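## Task

Lift the front cooling block (the one beside the drawer handle) out of the drawer of cooler COLD and set it on deck slot D2, lying flat within the slot's locators. Each of its 5 loose tubes must still be in the bore it began in. The rear block must stay flat where it is, with every tube in its bore, and plate P1 must remain on D1 as it is now. Nothing may count on the robot holding it at the end. Finish by releasing the block and moving the gripper away.

## Robot and tools

Robot: two arms, left_arm and right_arm, each with a parallel two-finger gripper. Either arm may do the job; the other can be parked out of the way. Bases in the scene frame: left_arm at (-0.015, +0.299, 0), right_arm at (+0.028, -0.367, 0), both facing roughly +x.

Frames: the scene frame has its origin on the table top midway between the arms, +z up, +x out over the table, and left_arm on the +y side. The arm names do not indicate sides in images. Each gripper has its own axes: fingers extend along its +z, and they close and open along its y. The reported hand position is the point between the finger pads, roughly 1 cm short of the fingertips; it may be somewhat wrong, more so when the arm is stretched far.

Scene: cooler COLD is loose on the table and must finish less than a finger's width from its start, upright and barely rotated. Its drawer is open and rolls if shoved. D1 is the deck slot beside COLD; D2 lies past D1.

execute_actions: argument actions is a list holding one action, one wait, or nothing. An empty list just reports the state. An action is {"rows": [...], "steps": n}: up to 15 rows, n from 1 to 15 (default 15), each step lasting 1/30 s; the final row repeats if rows run out. A wait is {"steps": n} with n up to 300, counted from the previous result. Optional pictures (true/false) controls camera images. A refused call moves nothing.

Row layout (used by execute_actions and by move): one flat list of 14 numbers, each in [-1, 1], always for both arms: left_arm dx, dy, dz, rx, ry, rz, opening, then right_arm dx, dy, dz, rx, ry, rz, opening. dx..rz are an offset, not a pose, expressed in that gripper's own axes and measured from the gripper pose printed in the latest result showing it (or from its actual pose at the start, if no result yet shows it or for the second and later calls within one reply). Every row in an action is measured from that same starting pose, not stacked on the previous row. Scale: 1.0 equals 0.6 m for dx, dy, dz and 180 degrees for rotation; rx, ry, rz form a single rotation vector. opening is absolute: +1 fully open (0.094 m), -1 closed.

Motion limits: per step, the commanded pose is clipped to within 70 mm and 16 degrees of the measured pose; position wins over orientation if both can't be met. After an action the arm continues only to its last clipped pose, so check the result and send the remainder. Arms tend to end a centimetre or more low and sag further under all-zero offsets; zeros pull the hand back to its reference pose and are not a pause. To hold an arm still, send the correction back to its wanted pose in the first call of a reply and zeros afterwards. Offsets of a few mm may produce no motion. Because offsets start from the measured pose, repeating a small push against a rigid thing does not press harder, but against something yielding it keeps going.

move: target is one 14-number row as above; speed is the top path speed in m/s, 0.002 to 0.5 (default 0.25), rotation up to twice that in rad/s. Each gripper follows a straight path lasting 0.5 to 10 s (cut off at 10 s); paths finish together, ignore obstacles and the other arm, may overshoot speed and lag. Openings are applied at the start. Faster contact and targets deeper past contact hit harder. The result adds a move: line with the ending (done, off_target, moving, held, fault) and limits (paced = pose clipped; held = a check blocked steps, after which the arm may jump ahead), plus each gripper's distance from target.

wait: seconds, 0 to 10; nothing new is sent. zoom_image: camera (cam_high, cam_low, cam_left_wrist, cam_right_wrist) and region [x0, y0, x1, y1] in pixels, at most 504 by 504. read_manual: section "licences" only. finished_scene: scene number; irreversible, reports success.

The simulation keeps running while you compose replies.

Results: a state line per arm with position (m) and quat_wxyz; grip_measured on the command scale (last Joint positions value is opening in metres, readings off up to about 1 mm); Hand target lines; HELD marks steps where the row was withheld; pose unreachable names an arm whose command a clearance check altered; FAULT lines; MOTOR HOT from 85 C, and at 100 C an OVER-TEMPERATURE FAULT drops that arm. Cameras: cam_high and cam_low 672x504, wrist cameras 504x504 fisheye; calibration is approximate.

Gripping: command about 0.03 below grip_measured for a firm hold; pads give roughly 50 to 62 N. Occasional tugs on held parts or pushes on loose ones may occur.

Avoid: knocking anything off the table, arms colliding or pressing on each other, dropping or slamming the block, spilling tubes, shoving COLD or its drawer, and long heavy holds that overheat motors. Joint ranges (rad): waist -2.880..2.880, shoulder 0..3.142, elbow 0..3.019, wrist pitch -1.693..1.571, wrist yaw -1.571..1.571, wrist roll -2.094..2.094.

Each tool is called after "Call:" as name(argument=value, ...), one argument or row to a line, values as JSON.

## Session

Call:
execute_actions(
  actions=[],
)

Scene clock: 0.00 s of 6600.00 s.
left_arm: end_effector_position=(+0.2220, -0.2090, +0.3793) grip_measured=+1.000 end_effector_quat_wxyz=(+0.491, +0.728, +0.430, +0.210) | right_arm: end_effector_position=(+0.5493, -0.3053, +0.4705) grip_measured=+1.000 end_effector_quat_wxyz=(+0.689, -0.049, +0.722, +0.037)
Joint positions: left_arm=[-1.385  1.3    1.243 -0.489 -0.599  1.111  0.094] | right_arm=[ 0.001  1.063  1.032 -0.017 -0.005 -0.014  0.094]
Joint velocities: left_arm=[-0.015 -0.015 -0.007 -0.007  0.022 -0.022  0.   ] | right_arm=[-0.005  0.005  0.012  0.017  0.022 -0.007  0.   ]
Hand target (left_arm): +0.223, -0.212, +0.401; +0.508, +0.716, +0.432, +0.205
Hand target (right_arm): +0.551, -0.305, +0.483; +0.696, -0.049, +0.715, +0.038

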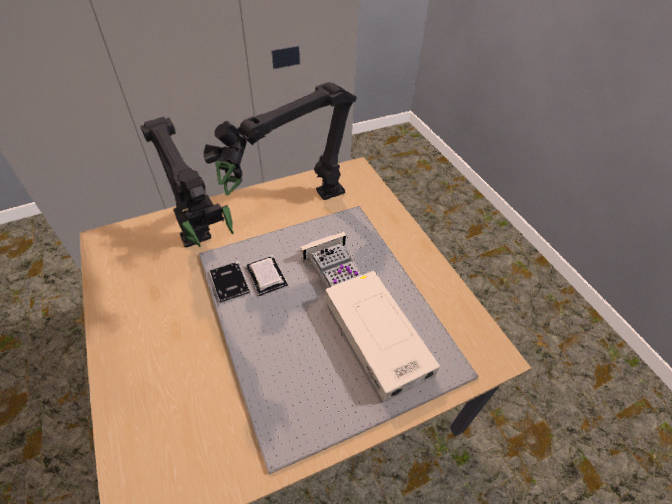

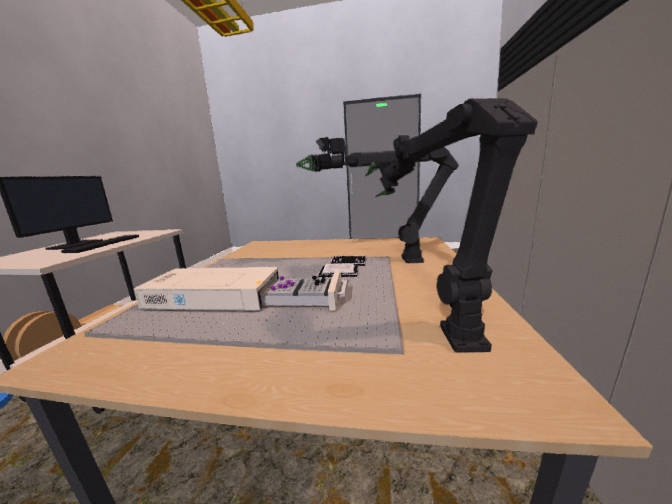

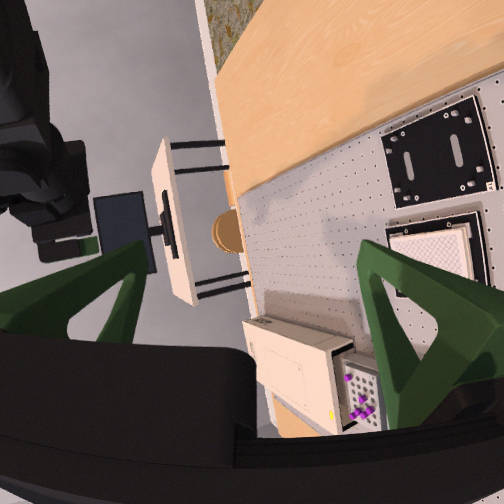

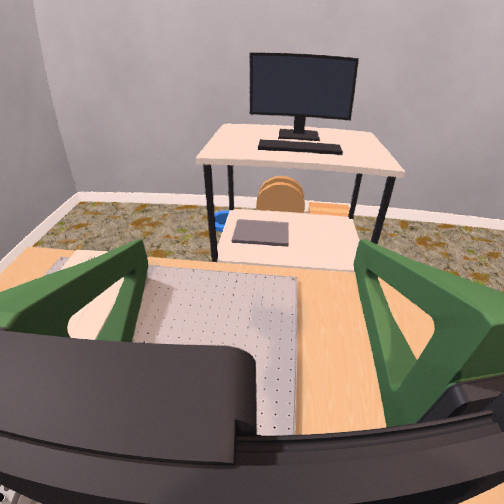

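Call:
zoom_image(
  camera="cam_high",
  region=[190, 220, 390, 320],
)

Call:
zoom_image(
  camera="cam_low",
  region=[240, 245, 380, 325],
)

Region (190, 220, 390, 320) of cam_high's 672x504 image, scaled by 2.520, with more detail than that image has.

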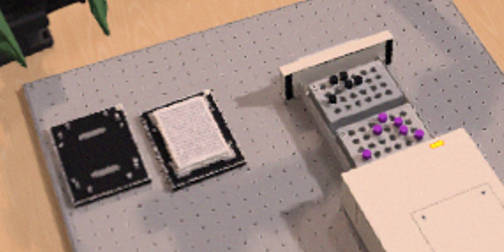

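Region (240, 245, 380, 325) of cam_low's 672x504 image, scaled by 3.600, with more detail than that image has; it fills the top 288 rows of this view, and the rest is white.

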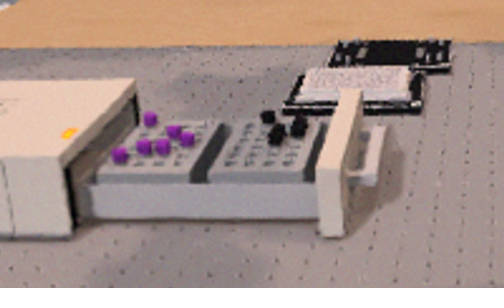

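Call:
move(
  target=[0.98,0.02,-0.379,-0.052,0.398,-0.191,1, 0.333,0,-0.167,0,0.485,0,1],
  speed=0.3,
)

Scene clock: 28.77 s of 6600.00 s.
left_arm: end_effector_position=(+0.3710, +0.3940, +0.3855) grip_measured=+1.000 end_effector_quat_wxyz=(+0.213, +0.291, +0.807, +0.468) | right_arm: end_effector_position=(+0.4277, -0.3196, +0.2646) grip_measured=+1.000 end_effector_quat_wxyz=(-0.015, -0.065, +0.998, +0.002)
Joint positions: left_arm=[-0.124  0.91   1.019 -0.785 -0.718  1.005  0.094] | right_arm=[ 0.001  1.408  1.395 -1.588 -0.005 -0.014  0.094]
Joint velocities: left_arm=[ 0.005 -0.015  0.017 -0.007  0.037 -0.007  0.   ] | right_arm=[-0.005 -0.005  0.032  0.002 -0.037 -0.007  0.   ]
Hand target (left_arm): +0.377, +0.393, +0.426; +0.250, +0.276, +0.795, +0.480
Hand target (right_arm): +0.439, -0.318, +0.279; -0.000, -0.065, +0.998, +0.003
Off the commanded pose (left_arm): 0.035 m, 4 deg.
Off the commanded pose (right_arm): 0.017 m, 2 deg.
After step 90, 22.80 s passed at rest.
move: off_target (left_arm, right_arm)
camera_calibration (this result's frames):
cam_left_wrist: T_world_to_cam=[[-0.248471, -0.382694, -0.889836, 0.587711], [-0.965494, 0.171817, 0.195703, 0.219782], [0.0779939, 0.907758, -0.412181, -0.102149], [0, 0, 0, 1]] pos_world=[0.366194, 0.279879, 0.437851]
cam_right_wrist: T_world_to_cam=[[0.132921, -0.991119, 0.00397721, -0.373232], [-0.770639, -0.100827, 0.629245, 0.13812], [-0.623256, -0.0867047, -0.777197, 0.570393], [0, 0, 0, 1]] pos_world=[0.511552, -0.306536, 0.357881]

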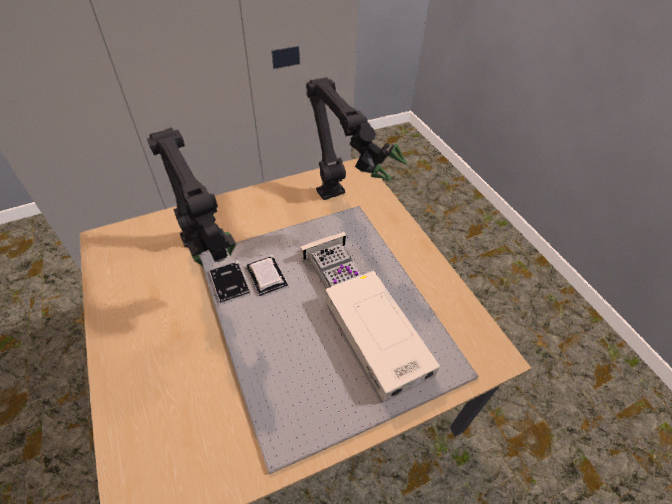

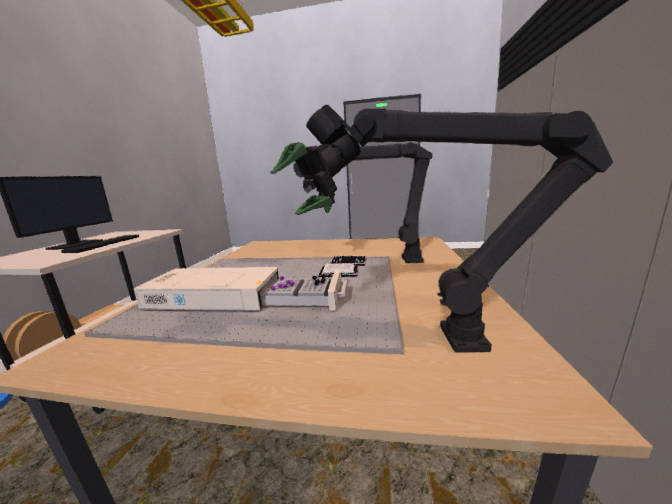

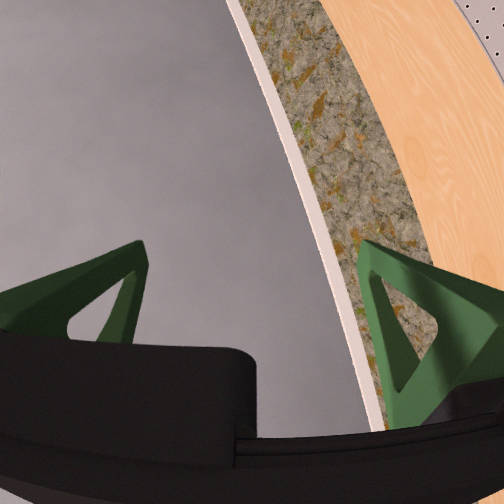

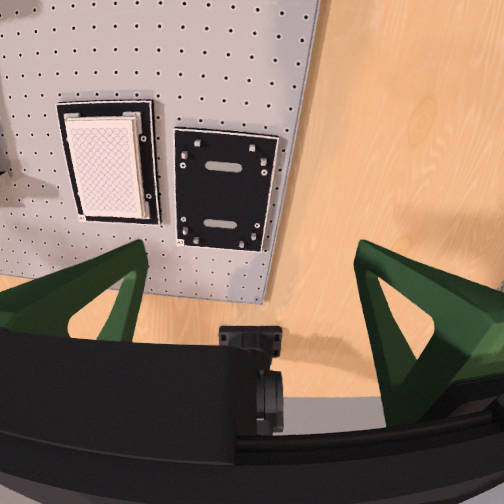

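Call:
move(
  target=[0.308,0.217,-0.05,-0.016,0.195,-0.105,1, -0.011,0.705,0.05,0,0,-0.459,1],
  speed=0.3,
)

Scene clock: 40.07 s of 6600.00 s.
left_arm: end_effector_position=(+0.2542, +0.5449, +0.4792) grip_measured=+1.000 end_effector_quat_wxyz=(+0.027, +0.015, +0.860, +0.510) | right_arm: end_effector_position=(+0.3801, +0.0874, +0.2277) grip_measured=+1.000 end_effector_quat_wxyz=(-0.023, -0.700, +0.714, -0.001)
Joint positions: left_arm=[ 0.277  0.999  1.359 -1.283 -0.926  0.723  0.094] | right_arm=[ 0.796  1.886  1.896 -1.626 -0.004 -0.639  0.094]
Joint velocities: left_arm=[-0.015 -0.015  0.007 -0.007 -0.051  0.007  0.   ] | right_arm=[ 0.005 -0.005  0.007 -0.007 -0.007 -0.051  0.   ]
Hand target (left_arm): +0.253, +0.547, +0.504; +0.043, -0.003, +0.855, +0.517
Hand target (right_arm): +0.386, +0.098, +0.232; +0.015, +0.708, -0.706, +0.002
Off the commanded pose (left_arm): 0.023 m, 3 deg.
Off the commanded pose (right_arm): 0.016 m, 2 deg.
After step 90, 5.27 s passed at rest.
move: off_target (left_arm, right_arm)
camera_calibration (this result's frames):
cam_left_wrist: T_world_to_cam=[[0.0130685, -0.458623, -0.888535, 0.674031], [-0.849034, -0.474474, 0.232415, 0.367759], [-0.528177, 0.751359, -0.395587, 0.0399235], [0, 0, 0, 1]] pos_world=[0.324518, 0.453621, 0.529221]
cam_right_wrist: T_world_to_cam=[[0.999613, -0.0187803, -0.0205425, -0.37224], [-0.00153762, -0.774188, 0.632954, -0.0686855], [-0.0277909, -0.632677, -0.773917, 0.367936], [0, 0, 0, 1]] pos_world=[0.382215, 0.172618, 0.32058]

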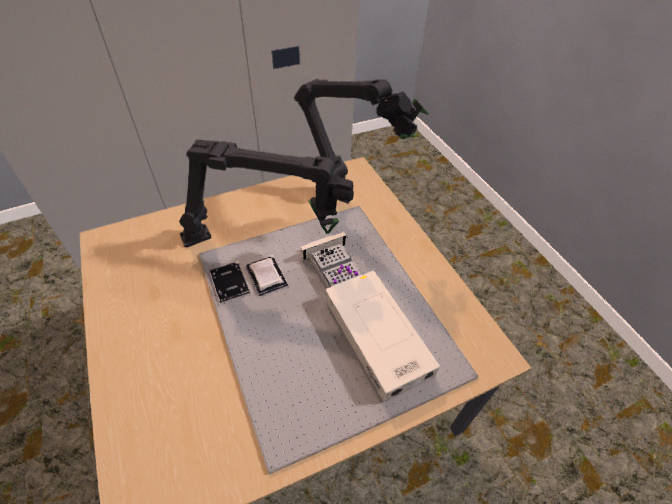

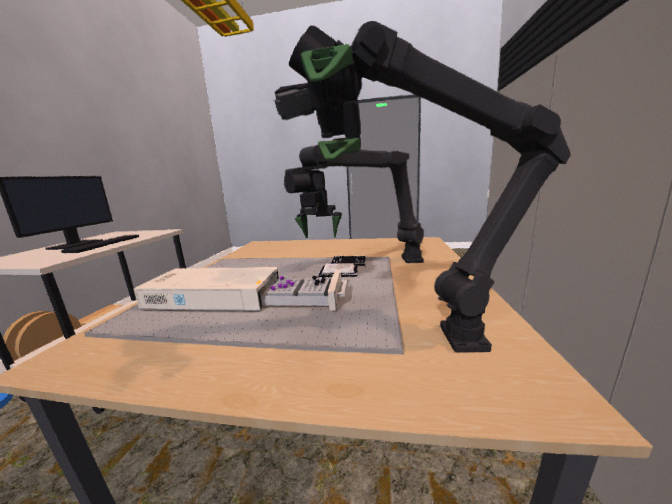

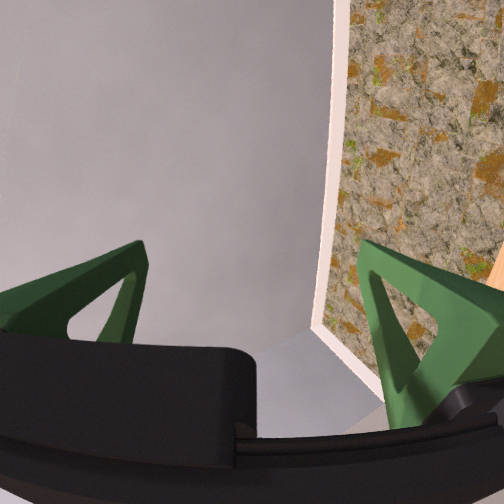

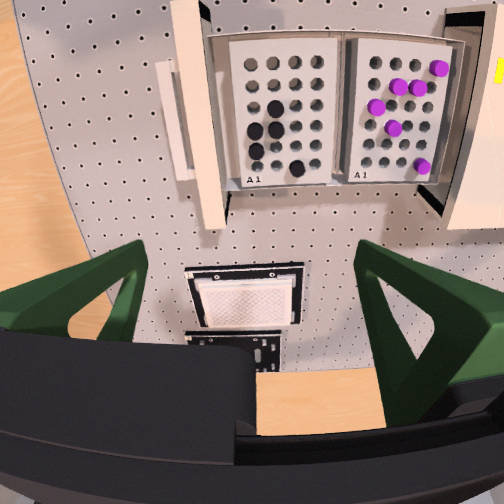

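Call:
zoom_image(
  camera="cam_right_wrist",
  region=[180, 10, 380, 210],
)

Region (180, 10, 380, 210) of cam_right_wrist's 504x504 image, scaled by 2.520, with more detail than that image has.

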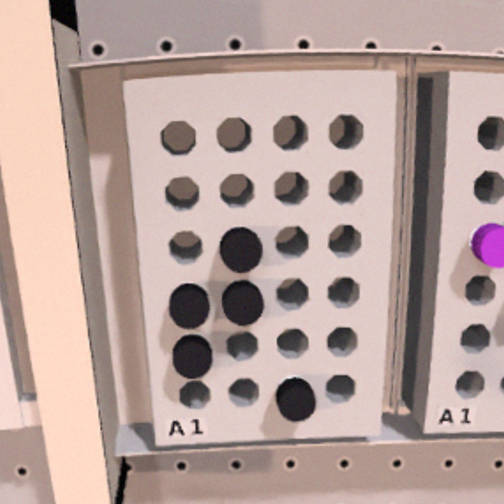

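Call:
move(
  target=[0,0.04,-0.022,0,0,0,1, -0.052,-0.054,0.155,0.0136,-0.0139,-0.026,1],
  speed=0.15,
)

Scene clock: 63.83 s of 6600.00 s.
left_arm: end_effector_position=(+0.2528, +0.5444, +0.4824) grip_measured=+1.000 end_effector_quat_wxyz=(+0.013, +0.023, +0.863, +0.504) | right_arm: end_effector_position=(+0.4045, +0.1184, +0.1448) grip_measured=+1.000 end_effector_quat_wxyz=(-0.012, +0.726, -0.687, -0.002)
Joint positions: left_arm=[ 0.277  1.014  1.388 -1.332 -0.926  0.722  0.094] | right_arm=[ 0.796  1.969  1.804 -1.381 -0.002 -0.714  0.094]
Joint velocities: left_arm=[-0.015  0.005 -0.002 -0.022 -0.007  0.007  0.   ] | right_arm=[-0.015 -0.005  0.007 -0.002  0.037 -0.037  0.   ]
Hand target (left_arm): +0.253, +0.544, +0.506; +0.028, +0.015, +0.859, +0.510
Hand target (right_arm): +0.412, +0.115, +0.134; -0.008, +0.728, -0.685, +0.001
Off the commanded pose (left_arm): 0.024 m, 2 deg.
Off the commanded pose (right_arm): 0.014 m, 1 deg.
After step 90, 19.60 s passed at rest.
move: off_target (left_arm, right_arm)
camera_calibration (this result's frames):
cam_left_wrist: T_world_to_cam=[[-0.0163213, -0.469705, -0.882673, 0.687311], [-0.840644, -0.471509, 0.266452, 0.34538], [-0.541342, 0.746363, -0.387159, 0.0428268], [0, 0, 0, 1]] pos_world=[0.324743, 0.453718, 0.531224]
cam_right_wrist: T_world_to_cam=[[0.998095, 0.0566522, 0.0244208, -0.412553], [0.0313768, -0.807001, 0.589716, 0.00470019], [0.0531163, -0.587826, -0.807242, 0.290854], [0, 0, 0, 1]] pos_world=[0.396171, 0.198137, 0.242093]

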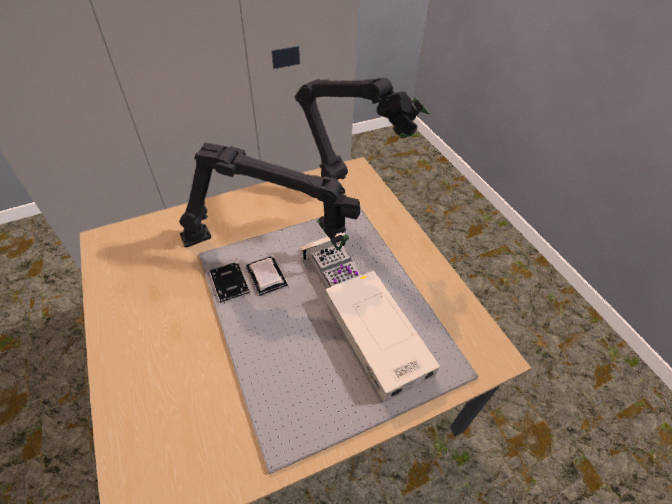

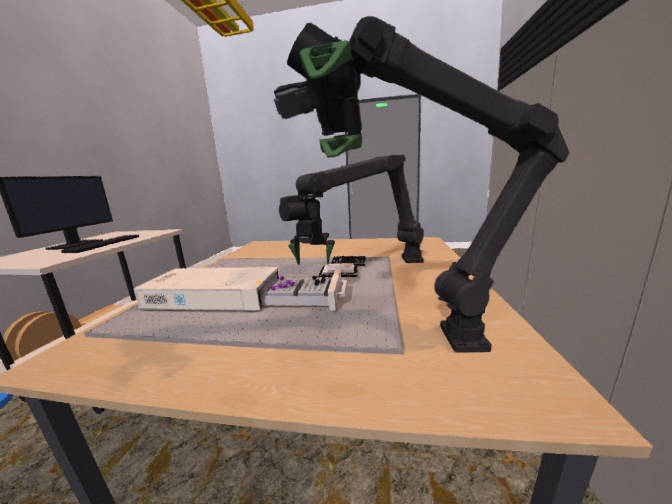

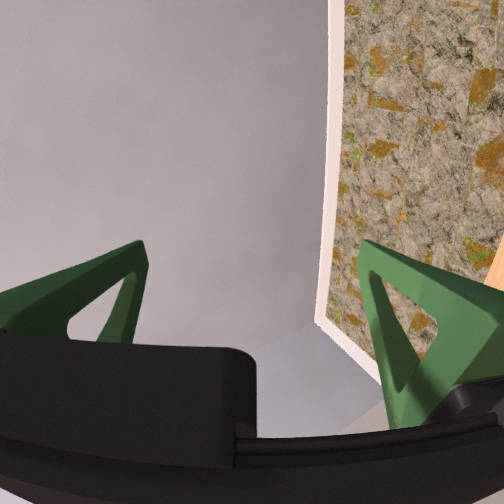

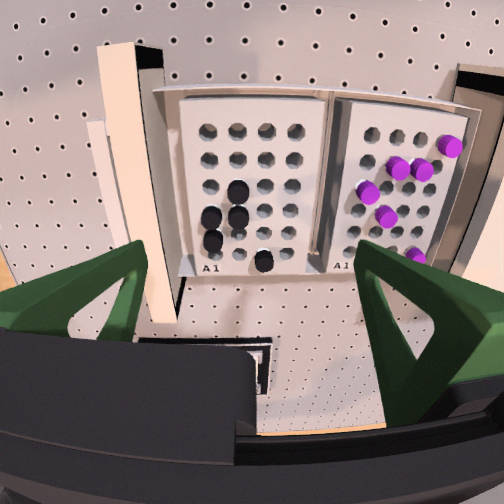

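Call:
move(
  target=[0,0.035,-0.02,0,0,0,1, 0.021,-0.0105,0.092,-0.0056,0.0053,0,1],
  speed=0.05,
)

Call:
zoom_image(
  camera="cam_low",
  region=[250, 230, 370, 320],
)

Scene clock: 75.67 s of 6600.00 s.
left_arm: end_effector_position=(+0.2515, +0.5439, +0.4829) grip_measured=+1.000 end_effector_quat_wxyz=(-0.002, +0.031, +0.867, +0.498) | right_arm: end_effector_position=(+0.4060, +0.1138, +0.1113) grip_measured=+1.000 end_effector_quat_wxyz=(-0.015, +0.726, -0.688, -0.002)
Joint positions: left_arm=[ 0.277  1.028  1.408 -1.375 -0.926  0.722  0.094] | right_arm=[ 0.789  1.977  1.727 -1.29  -0.002 -0.719  0.094]
Joint velocities: left_arm=[ 0.005 -0.015  0.007  0.017 -0.022 -0.081  0.   ] | right_arm=[-0.015 -0.015 -0.002  0.007  0.007 -0.051  0.   ]
Hand target (left_arm): +0.252, +0.544, +0.506; +0.013, +0.023, +0.863, +0.504
Hand target (right_arm): +0.412, +0.107, +0.090; -0.000, +0.726, -0.687, -0.003
Off the commanded pose (left_arm): 0.024 m, 2 deg.
Off the commanded pose (right_arm): 0.024 m, 2 deg.
After step 90, 7.30 s passed at rest.
move: off_target (left_arm, right_arm)
camera_calibration (this result's frames):
cam_left_wrist: T_world_to_cam=[[-0.0465023, -0.480921, -0.87553, 0.697726], [-0.830901, -0.467888, 0.301139, 0.322832], [-0.554474, 0.741482, -0.37784, 0.0441367], [0, 0, 0, 1]] pos_world=[0.32516, 0.453873, 0.530339]
cam_right_wrist: T_world_to_cam=[[0.99807, 0.0553996, 0.0280534, -0.41321], [0.0284461, -0.809464, 0.58648, 0.022575], [0.055199, -0.584551, -0.809477, 0.260067], [0, 0, 0, 1]] pos_world=[0.397415, 0.193188, 0.208871]

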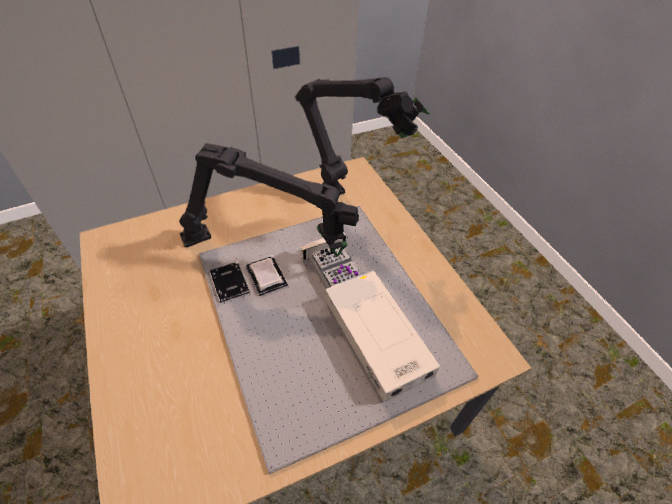

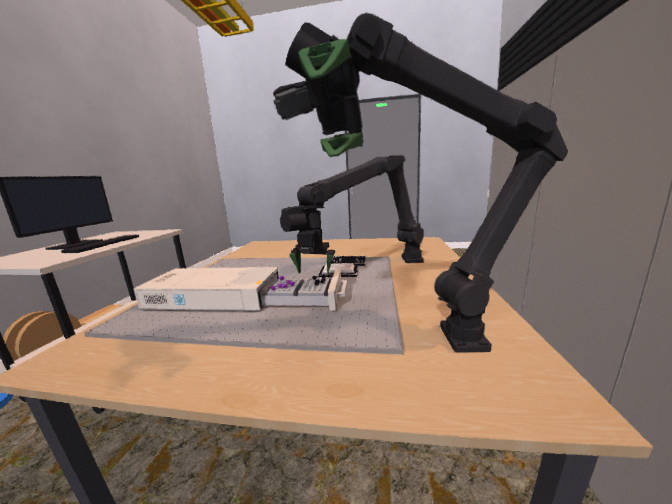

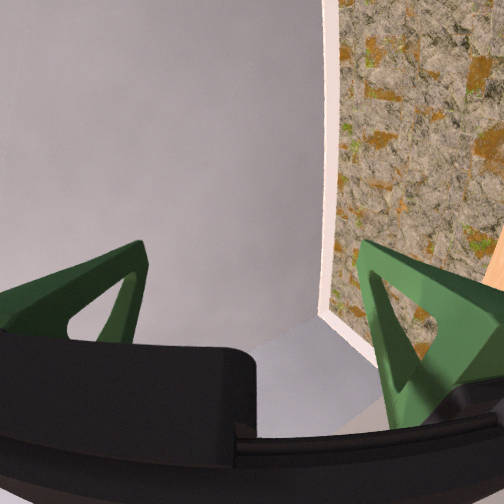

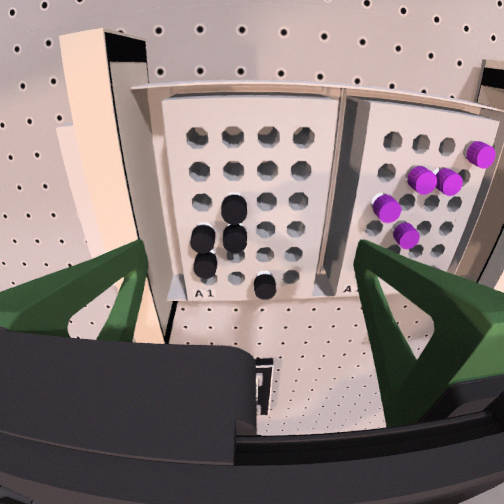

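Region (250, 230, 370, 320) of cam_low's 672x504 image, scaled by 4.200, with more detail than that image has; it fills the top 378 rows of this view, and the rest is white.

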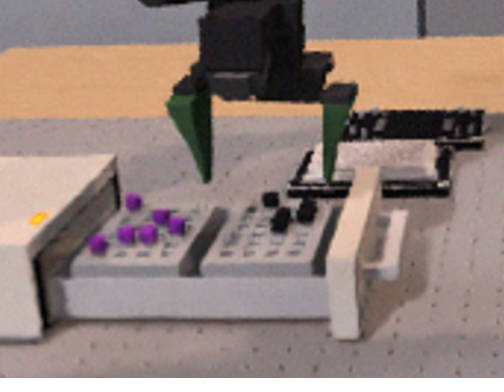

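Call:
move(
  target=[0,0.035,-0.02,0,0,0,1, 0.014,-0.008,0.087,-0.0129,0.0122,0,0.96],
  speed=0.04,
)

Call:
zoom_image(
  camera="cam_low",
  region=[250, 230, 370, 320],
)

Scene clock: 82.60 s of 6600.00 s.
left_arm: end_effector_position=(+0.2510, +0.5437, +0.4839) grip_measured=+1.000 end_effector_quat_wxyz=(-0.016, +0.040, +0.869, +0.492) | right_arm: end_effector_position=(+0.4061, +0.1147, +0.0803) grip_measured=+0.963 end_effector_quat_wxyz=(-0.001, +0.726, -0.688, -0.002)
Joint positions: left_arm=[ 0.277  1.043  1.43  -1.417 -0.926  0.722  0.094] | right_arm=[ 0.789  2.02   1.712 -1.26  -0.004 -0.719  0.092]
Joint velocities: left_arm=[ 0.005  0.005  0.002  0.007 -0.022 -0.007  0.   ] | right_arm=[-0.005 -0.015 -0.007  0.002  0.051 -0.007 -0.001]
Hand target (left_arm): +0.252, +0.544, +0.506; -0.001, +0.032, +0.866, +0.499
Hand target (right_arm): +0.412, +0.107, +0.060; +0.013, +0.726, -0.688, -0.003
Off the commanded pose (left_arm): 0.023 m, 2 deg.
Off the commanded pose (right_arm): 0.023 m, 2 deg.
After step 90, 2.27 s passed at rest.
move: off_target (left_arm, right_arm)
camera_calibration (this result's frames):
cam_left_wrist: T_world_to_cam=[[-0.0754875, -0.491692, -0.867491, 0.707778], [-0.820333, -0.463961, 0.334356, 0.301054], [-0.566882, 0.736871, -0.368328, 0.0453985], [0, 0, 0, 1]] pos_world=[0.326129, 0.454233, 0.530053]
cam_right_wrist: T_world_to_cam=[[0.998408, 0.0558036, 0.00820052, -0.411124], [0.0396272, -0.797464, 0.602064, 0.0342349], [0.040137, -0.600781, -0.798405, 0.24256], [0, 0, 0, 1]] pos_world=[0.399377, 0.195968, 0.176421]

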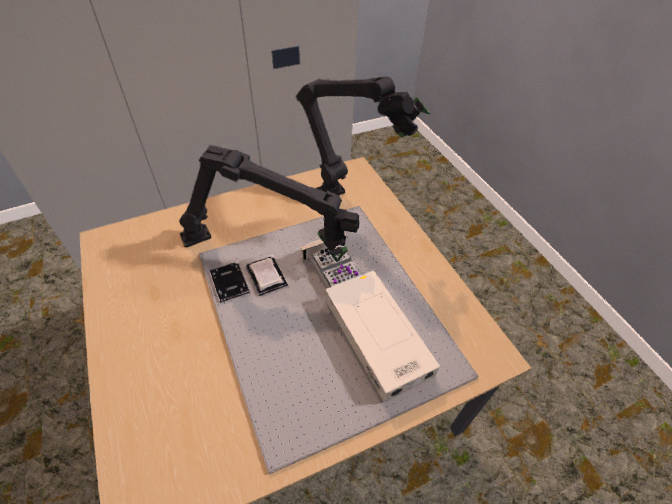

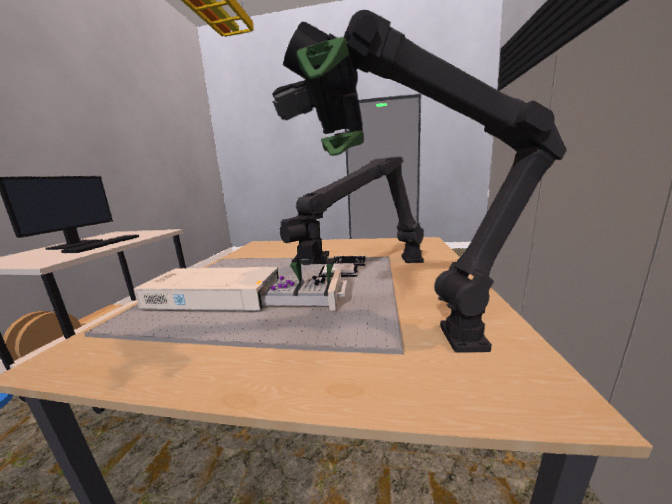

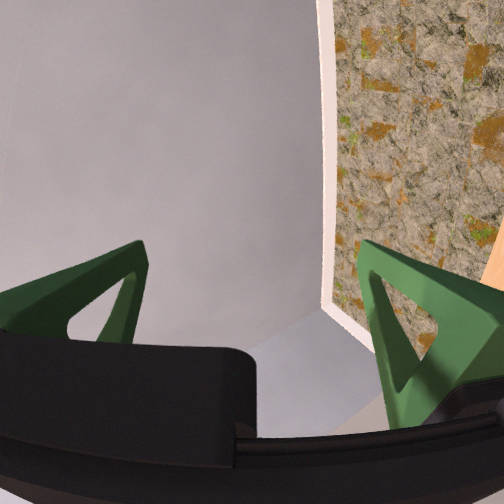

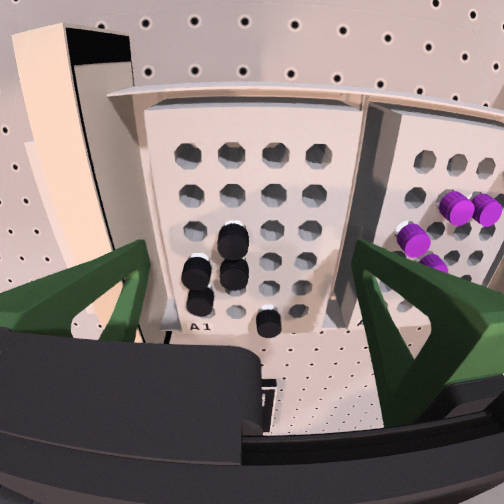

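Region (250, 230, 370, 320) of cam_low's 672x504 image, scaled by 4.200, with more detail than that image has; it fills the top 378 rows of this view, and the rest is white.

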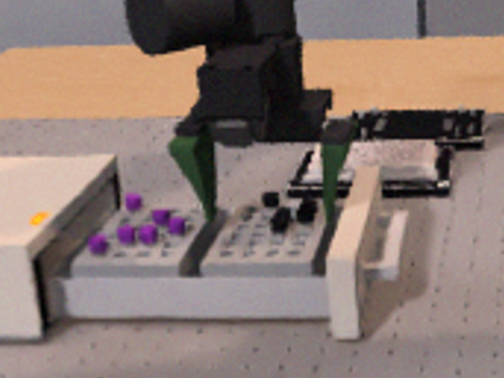

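Call:
move(
  target=[0,0.033,-0.019,-0.005,-0.0056,-0.009,1, 0.018,-0.009,0.076,-0.0065,0.0061,0,0.96],
  speed=0.02,
)

Call:
zoom_image(
  camera="cam_low",
  region=[250, 230, 370, 320],
)

Scene clock: 90.83 s of 6600.00 s.
left_arm: end_effector_position=(+0.2512, +0.5438, +0.4837) grip_measured=+1.000 end_effector_quat_wxyz=(-0.016, +0.040, +0.870, +0.492) | right_arm: end_effector_position=(+0.4067, +0.1131, +0.0576) grip_measured=+0.963 end_effector_quat_wxyz=(-0.003, +0.726, -0.688, -0.002)
Joint positions: left_arm=[ 0.277  1.044  1.43  -1.417 -0.926  0.722  0.094] | right_arm=[ 0.787  2.036  1.674 -1.203 -0.004 -0.721  0.092]
Joint velocities: left_arm=[-0.015 -0.005  0.012  0.007 -0.066  0.066  0.   ] | right_arm=[ 0.005  0.005  0.007 -0.002 -0.022 -0.007 -0.   ]
Hand target (left_arm): +0.252, +0.544, +0.506; -0.001, +0.032, +0.866, +0.499
Hand target (right_arm): +0.412, +0.105, +0.036; +0.012, +0.726, -0.688, -0.003
Off the commanded pose (left_arm): 0.023 m, 2 deg.
Off the commanded pose (right_arm): 0.025 m, 2 deg.
After step 90, 2.60 s passed at rest.
move: off_target (left_arm, right_arm)
camera_calibration (this result's frames):
cam_left_wrist: T_world_to_cam=[[-0.0761079, -0.491923, -0.867306, 0.707828], [-0.820094, -0.463872, 0.335066, 0.300933], [-0.567145, 0.736773, -0.368119, 0.0454026], [0, 0, 0, 1]] pos_world=[0.326414, 0.454339, 0.529784]
cam_right_wrist: T_world_to_cam=[[0.998407, 0.0553943, 0.010735, -0.41151], [0.0378975, -0.79928, 0.599762, 0.0476786], [0.0418037, -0.5984, -0.800106, 0.222638], [0, 0, 0, 1]] pos_world=[0.399741, 0.194131, 0.153956]

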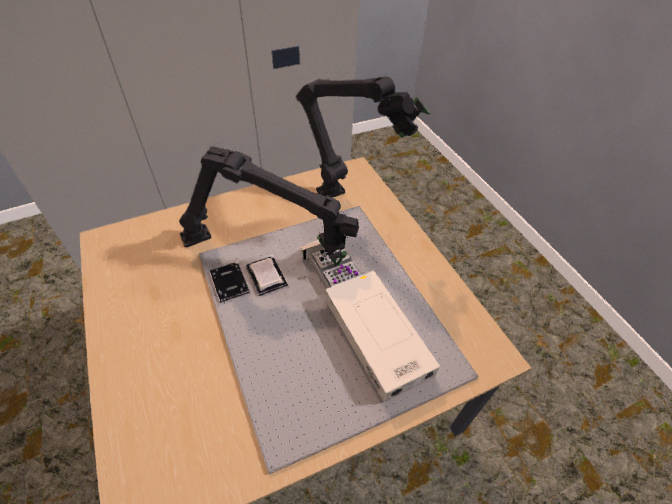

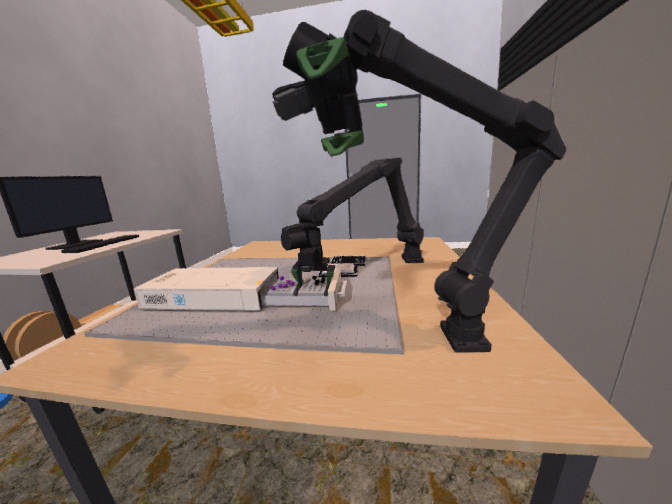

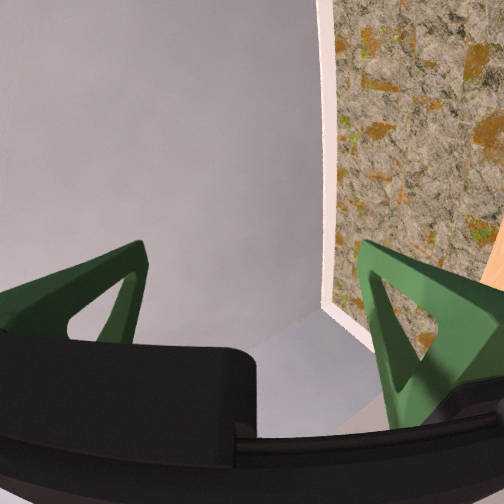

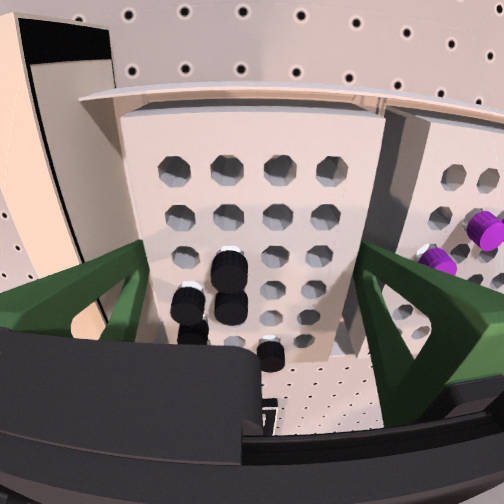

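Region (250, 230, 370, 320) of cam_low's 672x504 image, scaled by 4.200, with more detail than that image has; it fills the top 378 rows of this view, and the rest is white.

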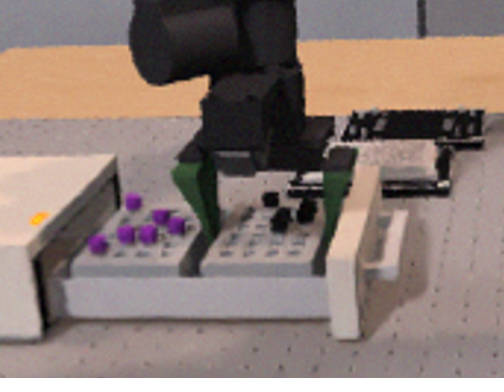

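Call:
move(
  target=[0,0.033,-0.019,-0.005,-0.0056,-0.009,1, 0.015,-0.006,0.057,-0.007,0.0066,0,0.9],
  speed=0.02,
)

Call:
zoom_image(
  camera="cam_low",
  region=[250, 230, 370, 320],
)

Scene clock: 96.27 s of 6600.00 s.
left_arm: end_effector_position=(+0.2512, +0.5438, +0.4837) grip_measured=+1.000 end_effector_quat_wxyz=(-0.016, +0.040, +0.870, +0.492) | right_arm: end_effector_position=(+0.4064, +0.1128, +0.0462) grip_measured=+0.903 end_effector_quat_wxyz=(-0.004, +0.726, -0.688, -0.003)
Joint positions: left_arm=[ 0.277  1.044  1.43  -1.417 -0.926  0.722  0.094] | right_arm=[ 0.787  2.045  1.658 -1.176 -0.004 -0.722  0.089]
Joint velocities: left_arm=[-0.015 -0.015 -0.007 -0.012 -0.095 -0.022  0.   ] | right_arm=[ 0.005 -0.005 -0.002 -0.012 -0.022 -0.022 -0.   ]
Hand target (left_arm): +0.252, +0.544, +0.506; -0.001, +0.032, +0.866, +0.499
Hand target (right_arm): +0.410, +0.105, +0.024; +0.012, +0.726, -0.688, -0.003
Off the commanded pose (left_arm): 0.023 m, 2 deg.
Off the commanded pose (right_arm): 0.025 m, 2 deg.
After step 90, 0.30 s passed at rest.
move: off_target (left_arm, right_arm)
camera_calibration (this result's frames):
cam_left_wrist: T_world_to_cam=[[-0.0761079, -0.491923, -0.867306, 0.707828], [-0.820094, -0.463872, 0.335066, 0.300933], [-0.567145, 0.736773, -0.368119, 0.0454026], [0, 0, 0, 1]] pos_world=[0.326414, 0.454339, 0.529784]
cam_right_wrist: T_world_to_cam=[[0.998378, 0.0557651, 0.0114958, -0.411178], [0.0377757, -0.799804, 0.599071, 0.0544254], [0.0426017, -0.597665, -0.800613, 0.212922], [0, 0, 0, 1]] pos_world=[0.399384, 0.193715, 0.142591]

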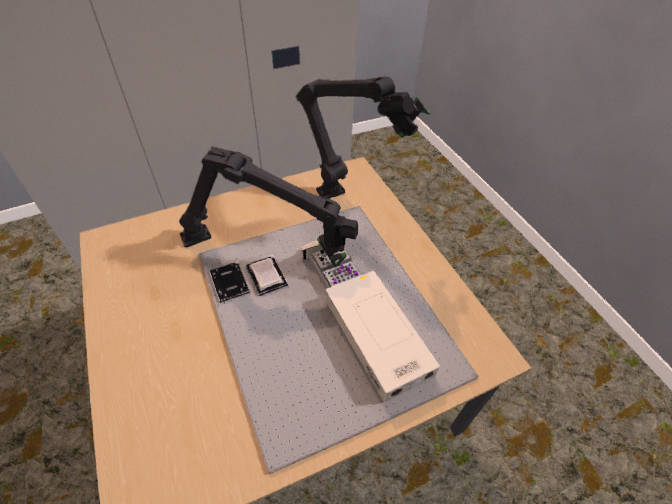

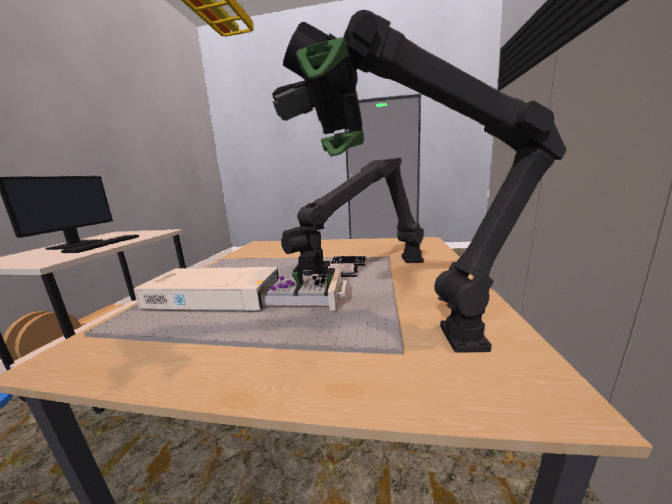

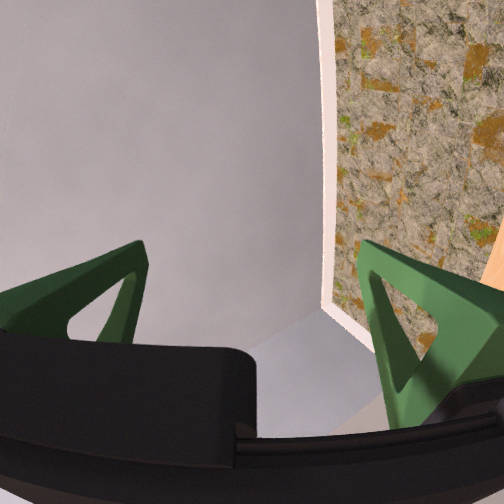

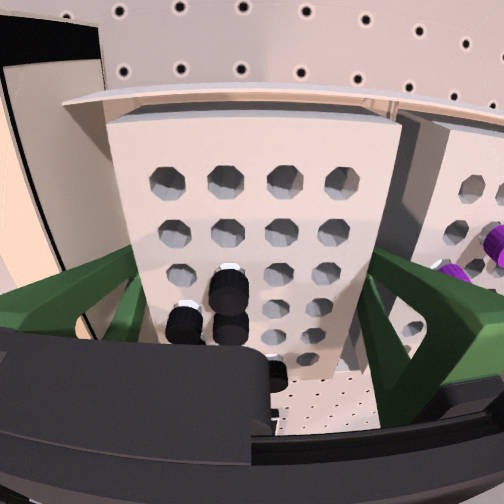

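Region (250, 230, 370, 320) of cam_low's 672x504 image, scaled by 4.200, with more detail than that image has; it fills the top 378 rows of this view, and the rest is white.

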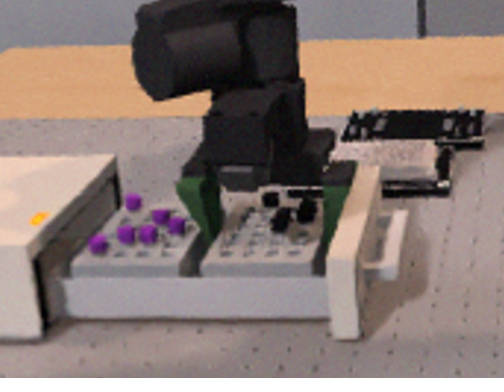

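Good depth. Close the grip.

Call:
move(
  target=[0,0.033,-0.019,-0.005,-0.0056,-0.009,1, 0,0,0,0,0,0,0.78],
  speed=0.02,
)

Scene clock: 99.23 s of 6600.00 s.
left_arm: end_effector_position=(+0.2512, +0.5438, +0.4837) grip_measured=+1.000 end_effector_quat_wxyz=(-0.016, +0.040, +0.870, +0.492) | right_arm: end_effector_position=(+0.4066, +0.1129, +0.0462) grip_measured=+0.805 end_effector_quat_wxyz=(-0.004, +0.726, -0.688, -0.002)
Joint positions: left_arm=[ 0.277  1.044  1.43  -1.417 -0.926  0.722  0.094] | right_arm=[ 0.787  2.045  1.658 -1.175 -0.004 -0.722  0.085]
Joint velocities: left_arm=[-0.005 -0.005  0.002 -0.012 -0.022 -0.066  0.   ] | right_arm=[-0.005  0.005 -0.012  0.002  0.007  0.007 -0.   ]
Hand target (left_arm): +0.252, +0.544, +0.506; -0.001, +0.032, +0.866, +0.499
Hand target (right_arm): +0.406, +0.113, +0.046; -0.004, +0.726, -0.688, -0.003
Off the commanded pose (left_arm): 0.023 m, 2 deg.
Off the commanded pose (right_arm): 0.000 m, 0 deg.
move: off_target (left_arm)
camera_calibration (this result's frames):
cam_left_wrist: T_world_to_cam=[[-0.0761079, -0.491923, -0.867306, 0.707828], [-0.820094, -0.463872, 0.335066, 0.300933], [-0.567145, 0.736773, -0.368119, 0.0454026], [0, 0, 0, 1]] pos_world=[0.326414, 0.454339, 0.529784]
cam_right_wrist: T_world_to_cam=[[0.998365, 0.0557574, 0.0125726, -0.411444], [0.0371288, -0.79988, 0.59901, 0.0547439], [0.0434558, -0.597564, -0.800643, 0.212596], [0, 0, 0, 1]] pos_world=[0.3995, 0.193769, 0.142594]

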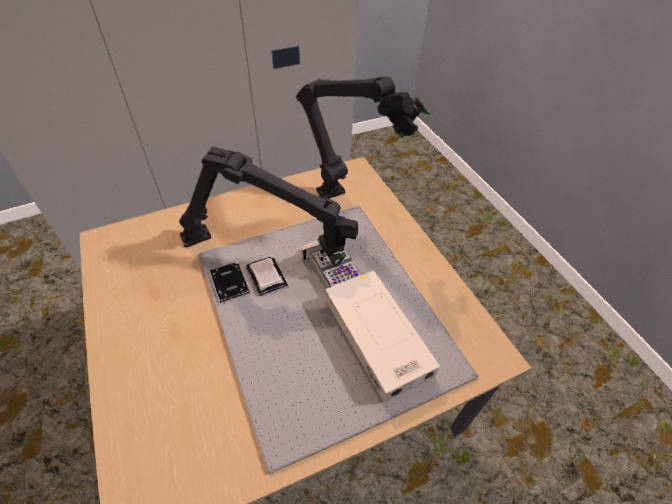

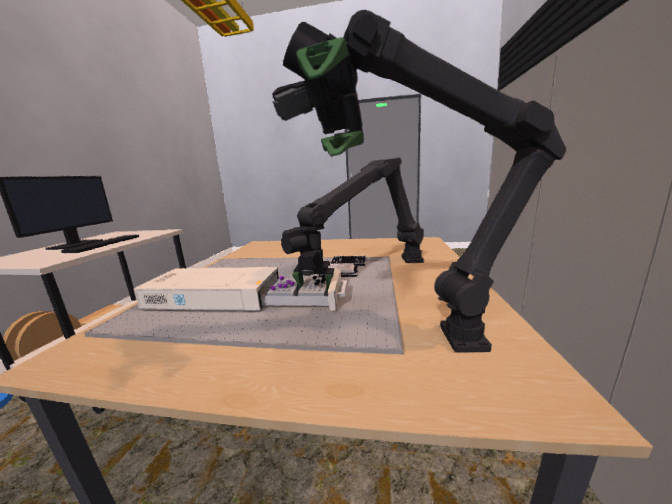

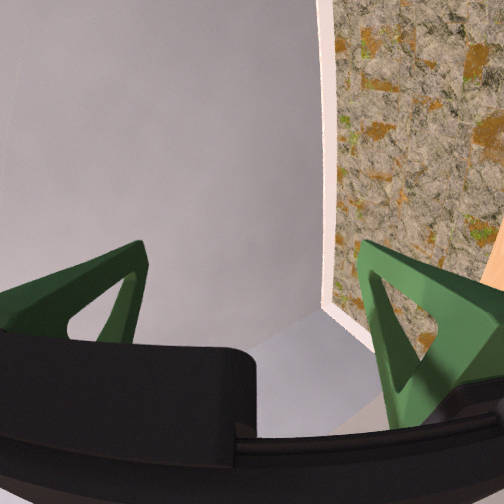

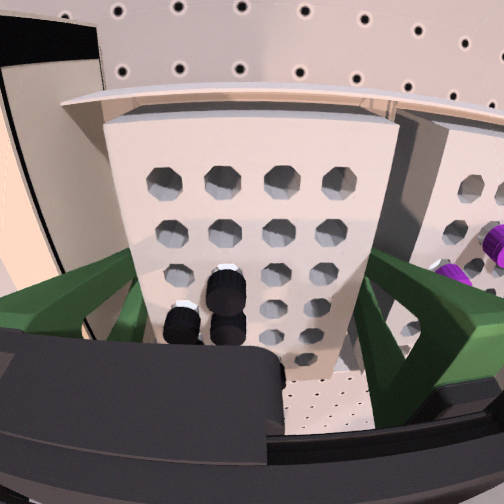

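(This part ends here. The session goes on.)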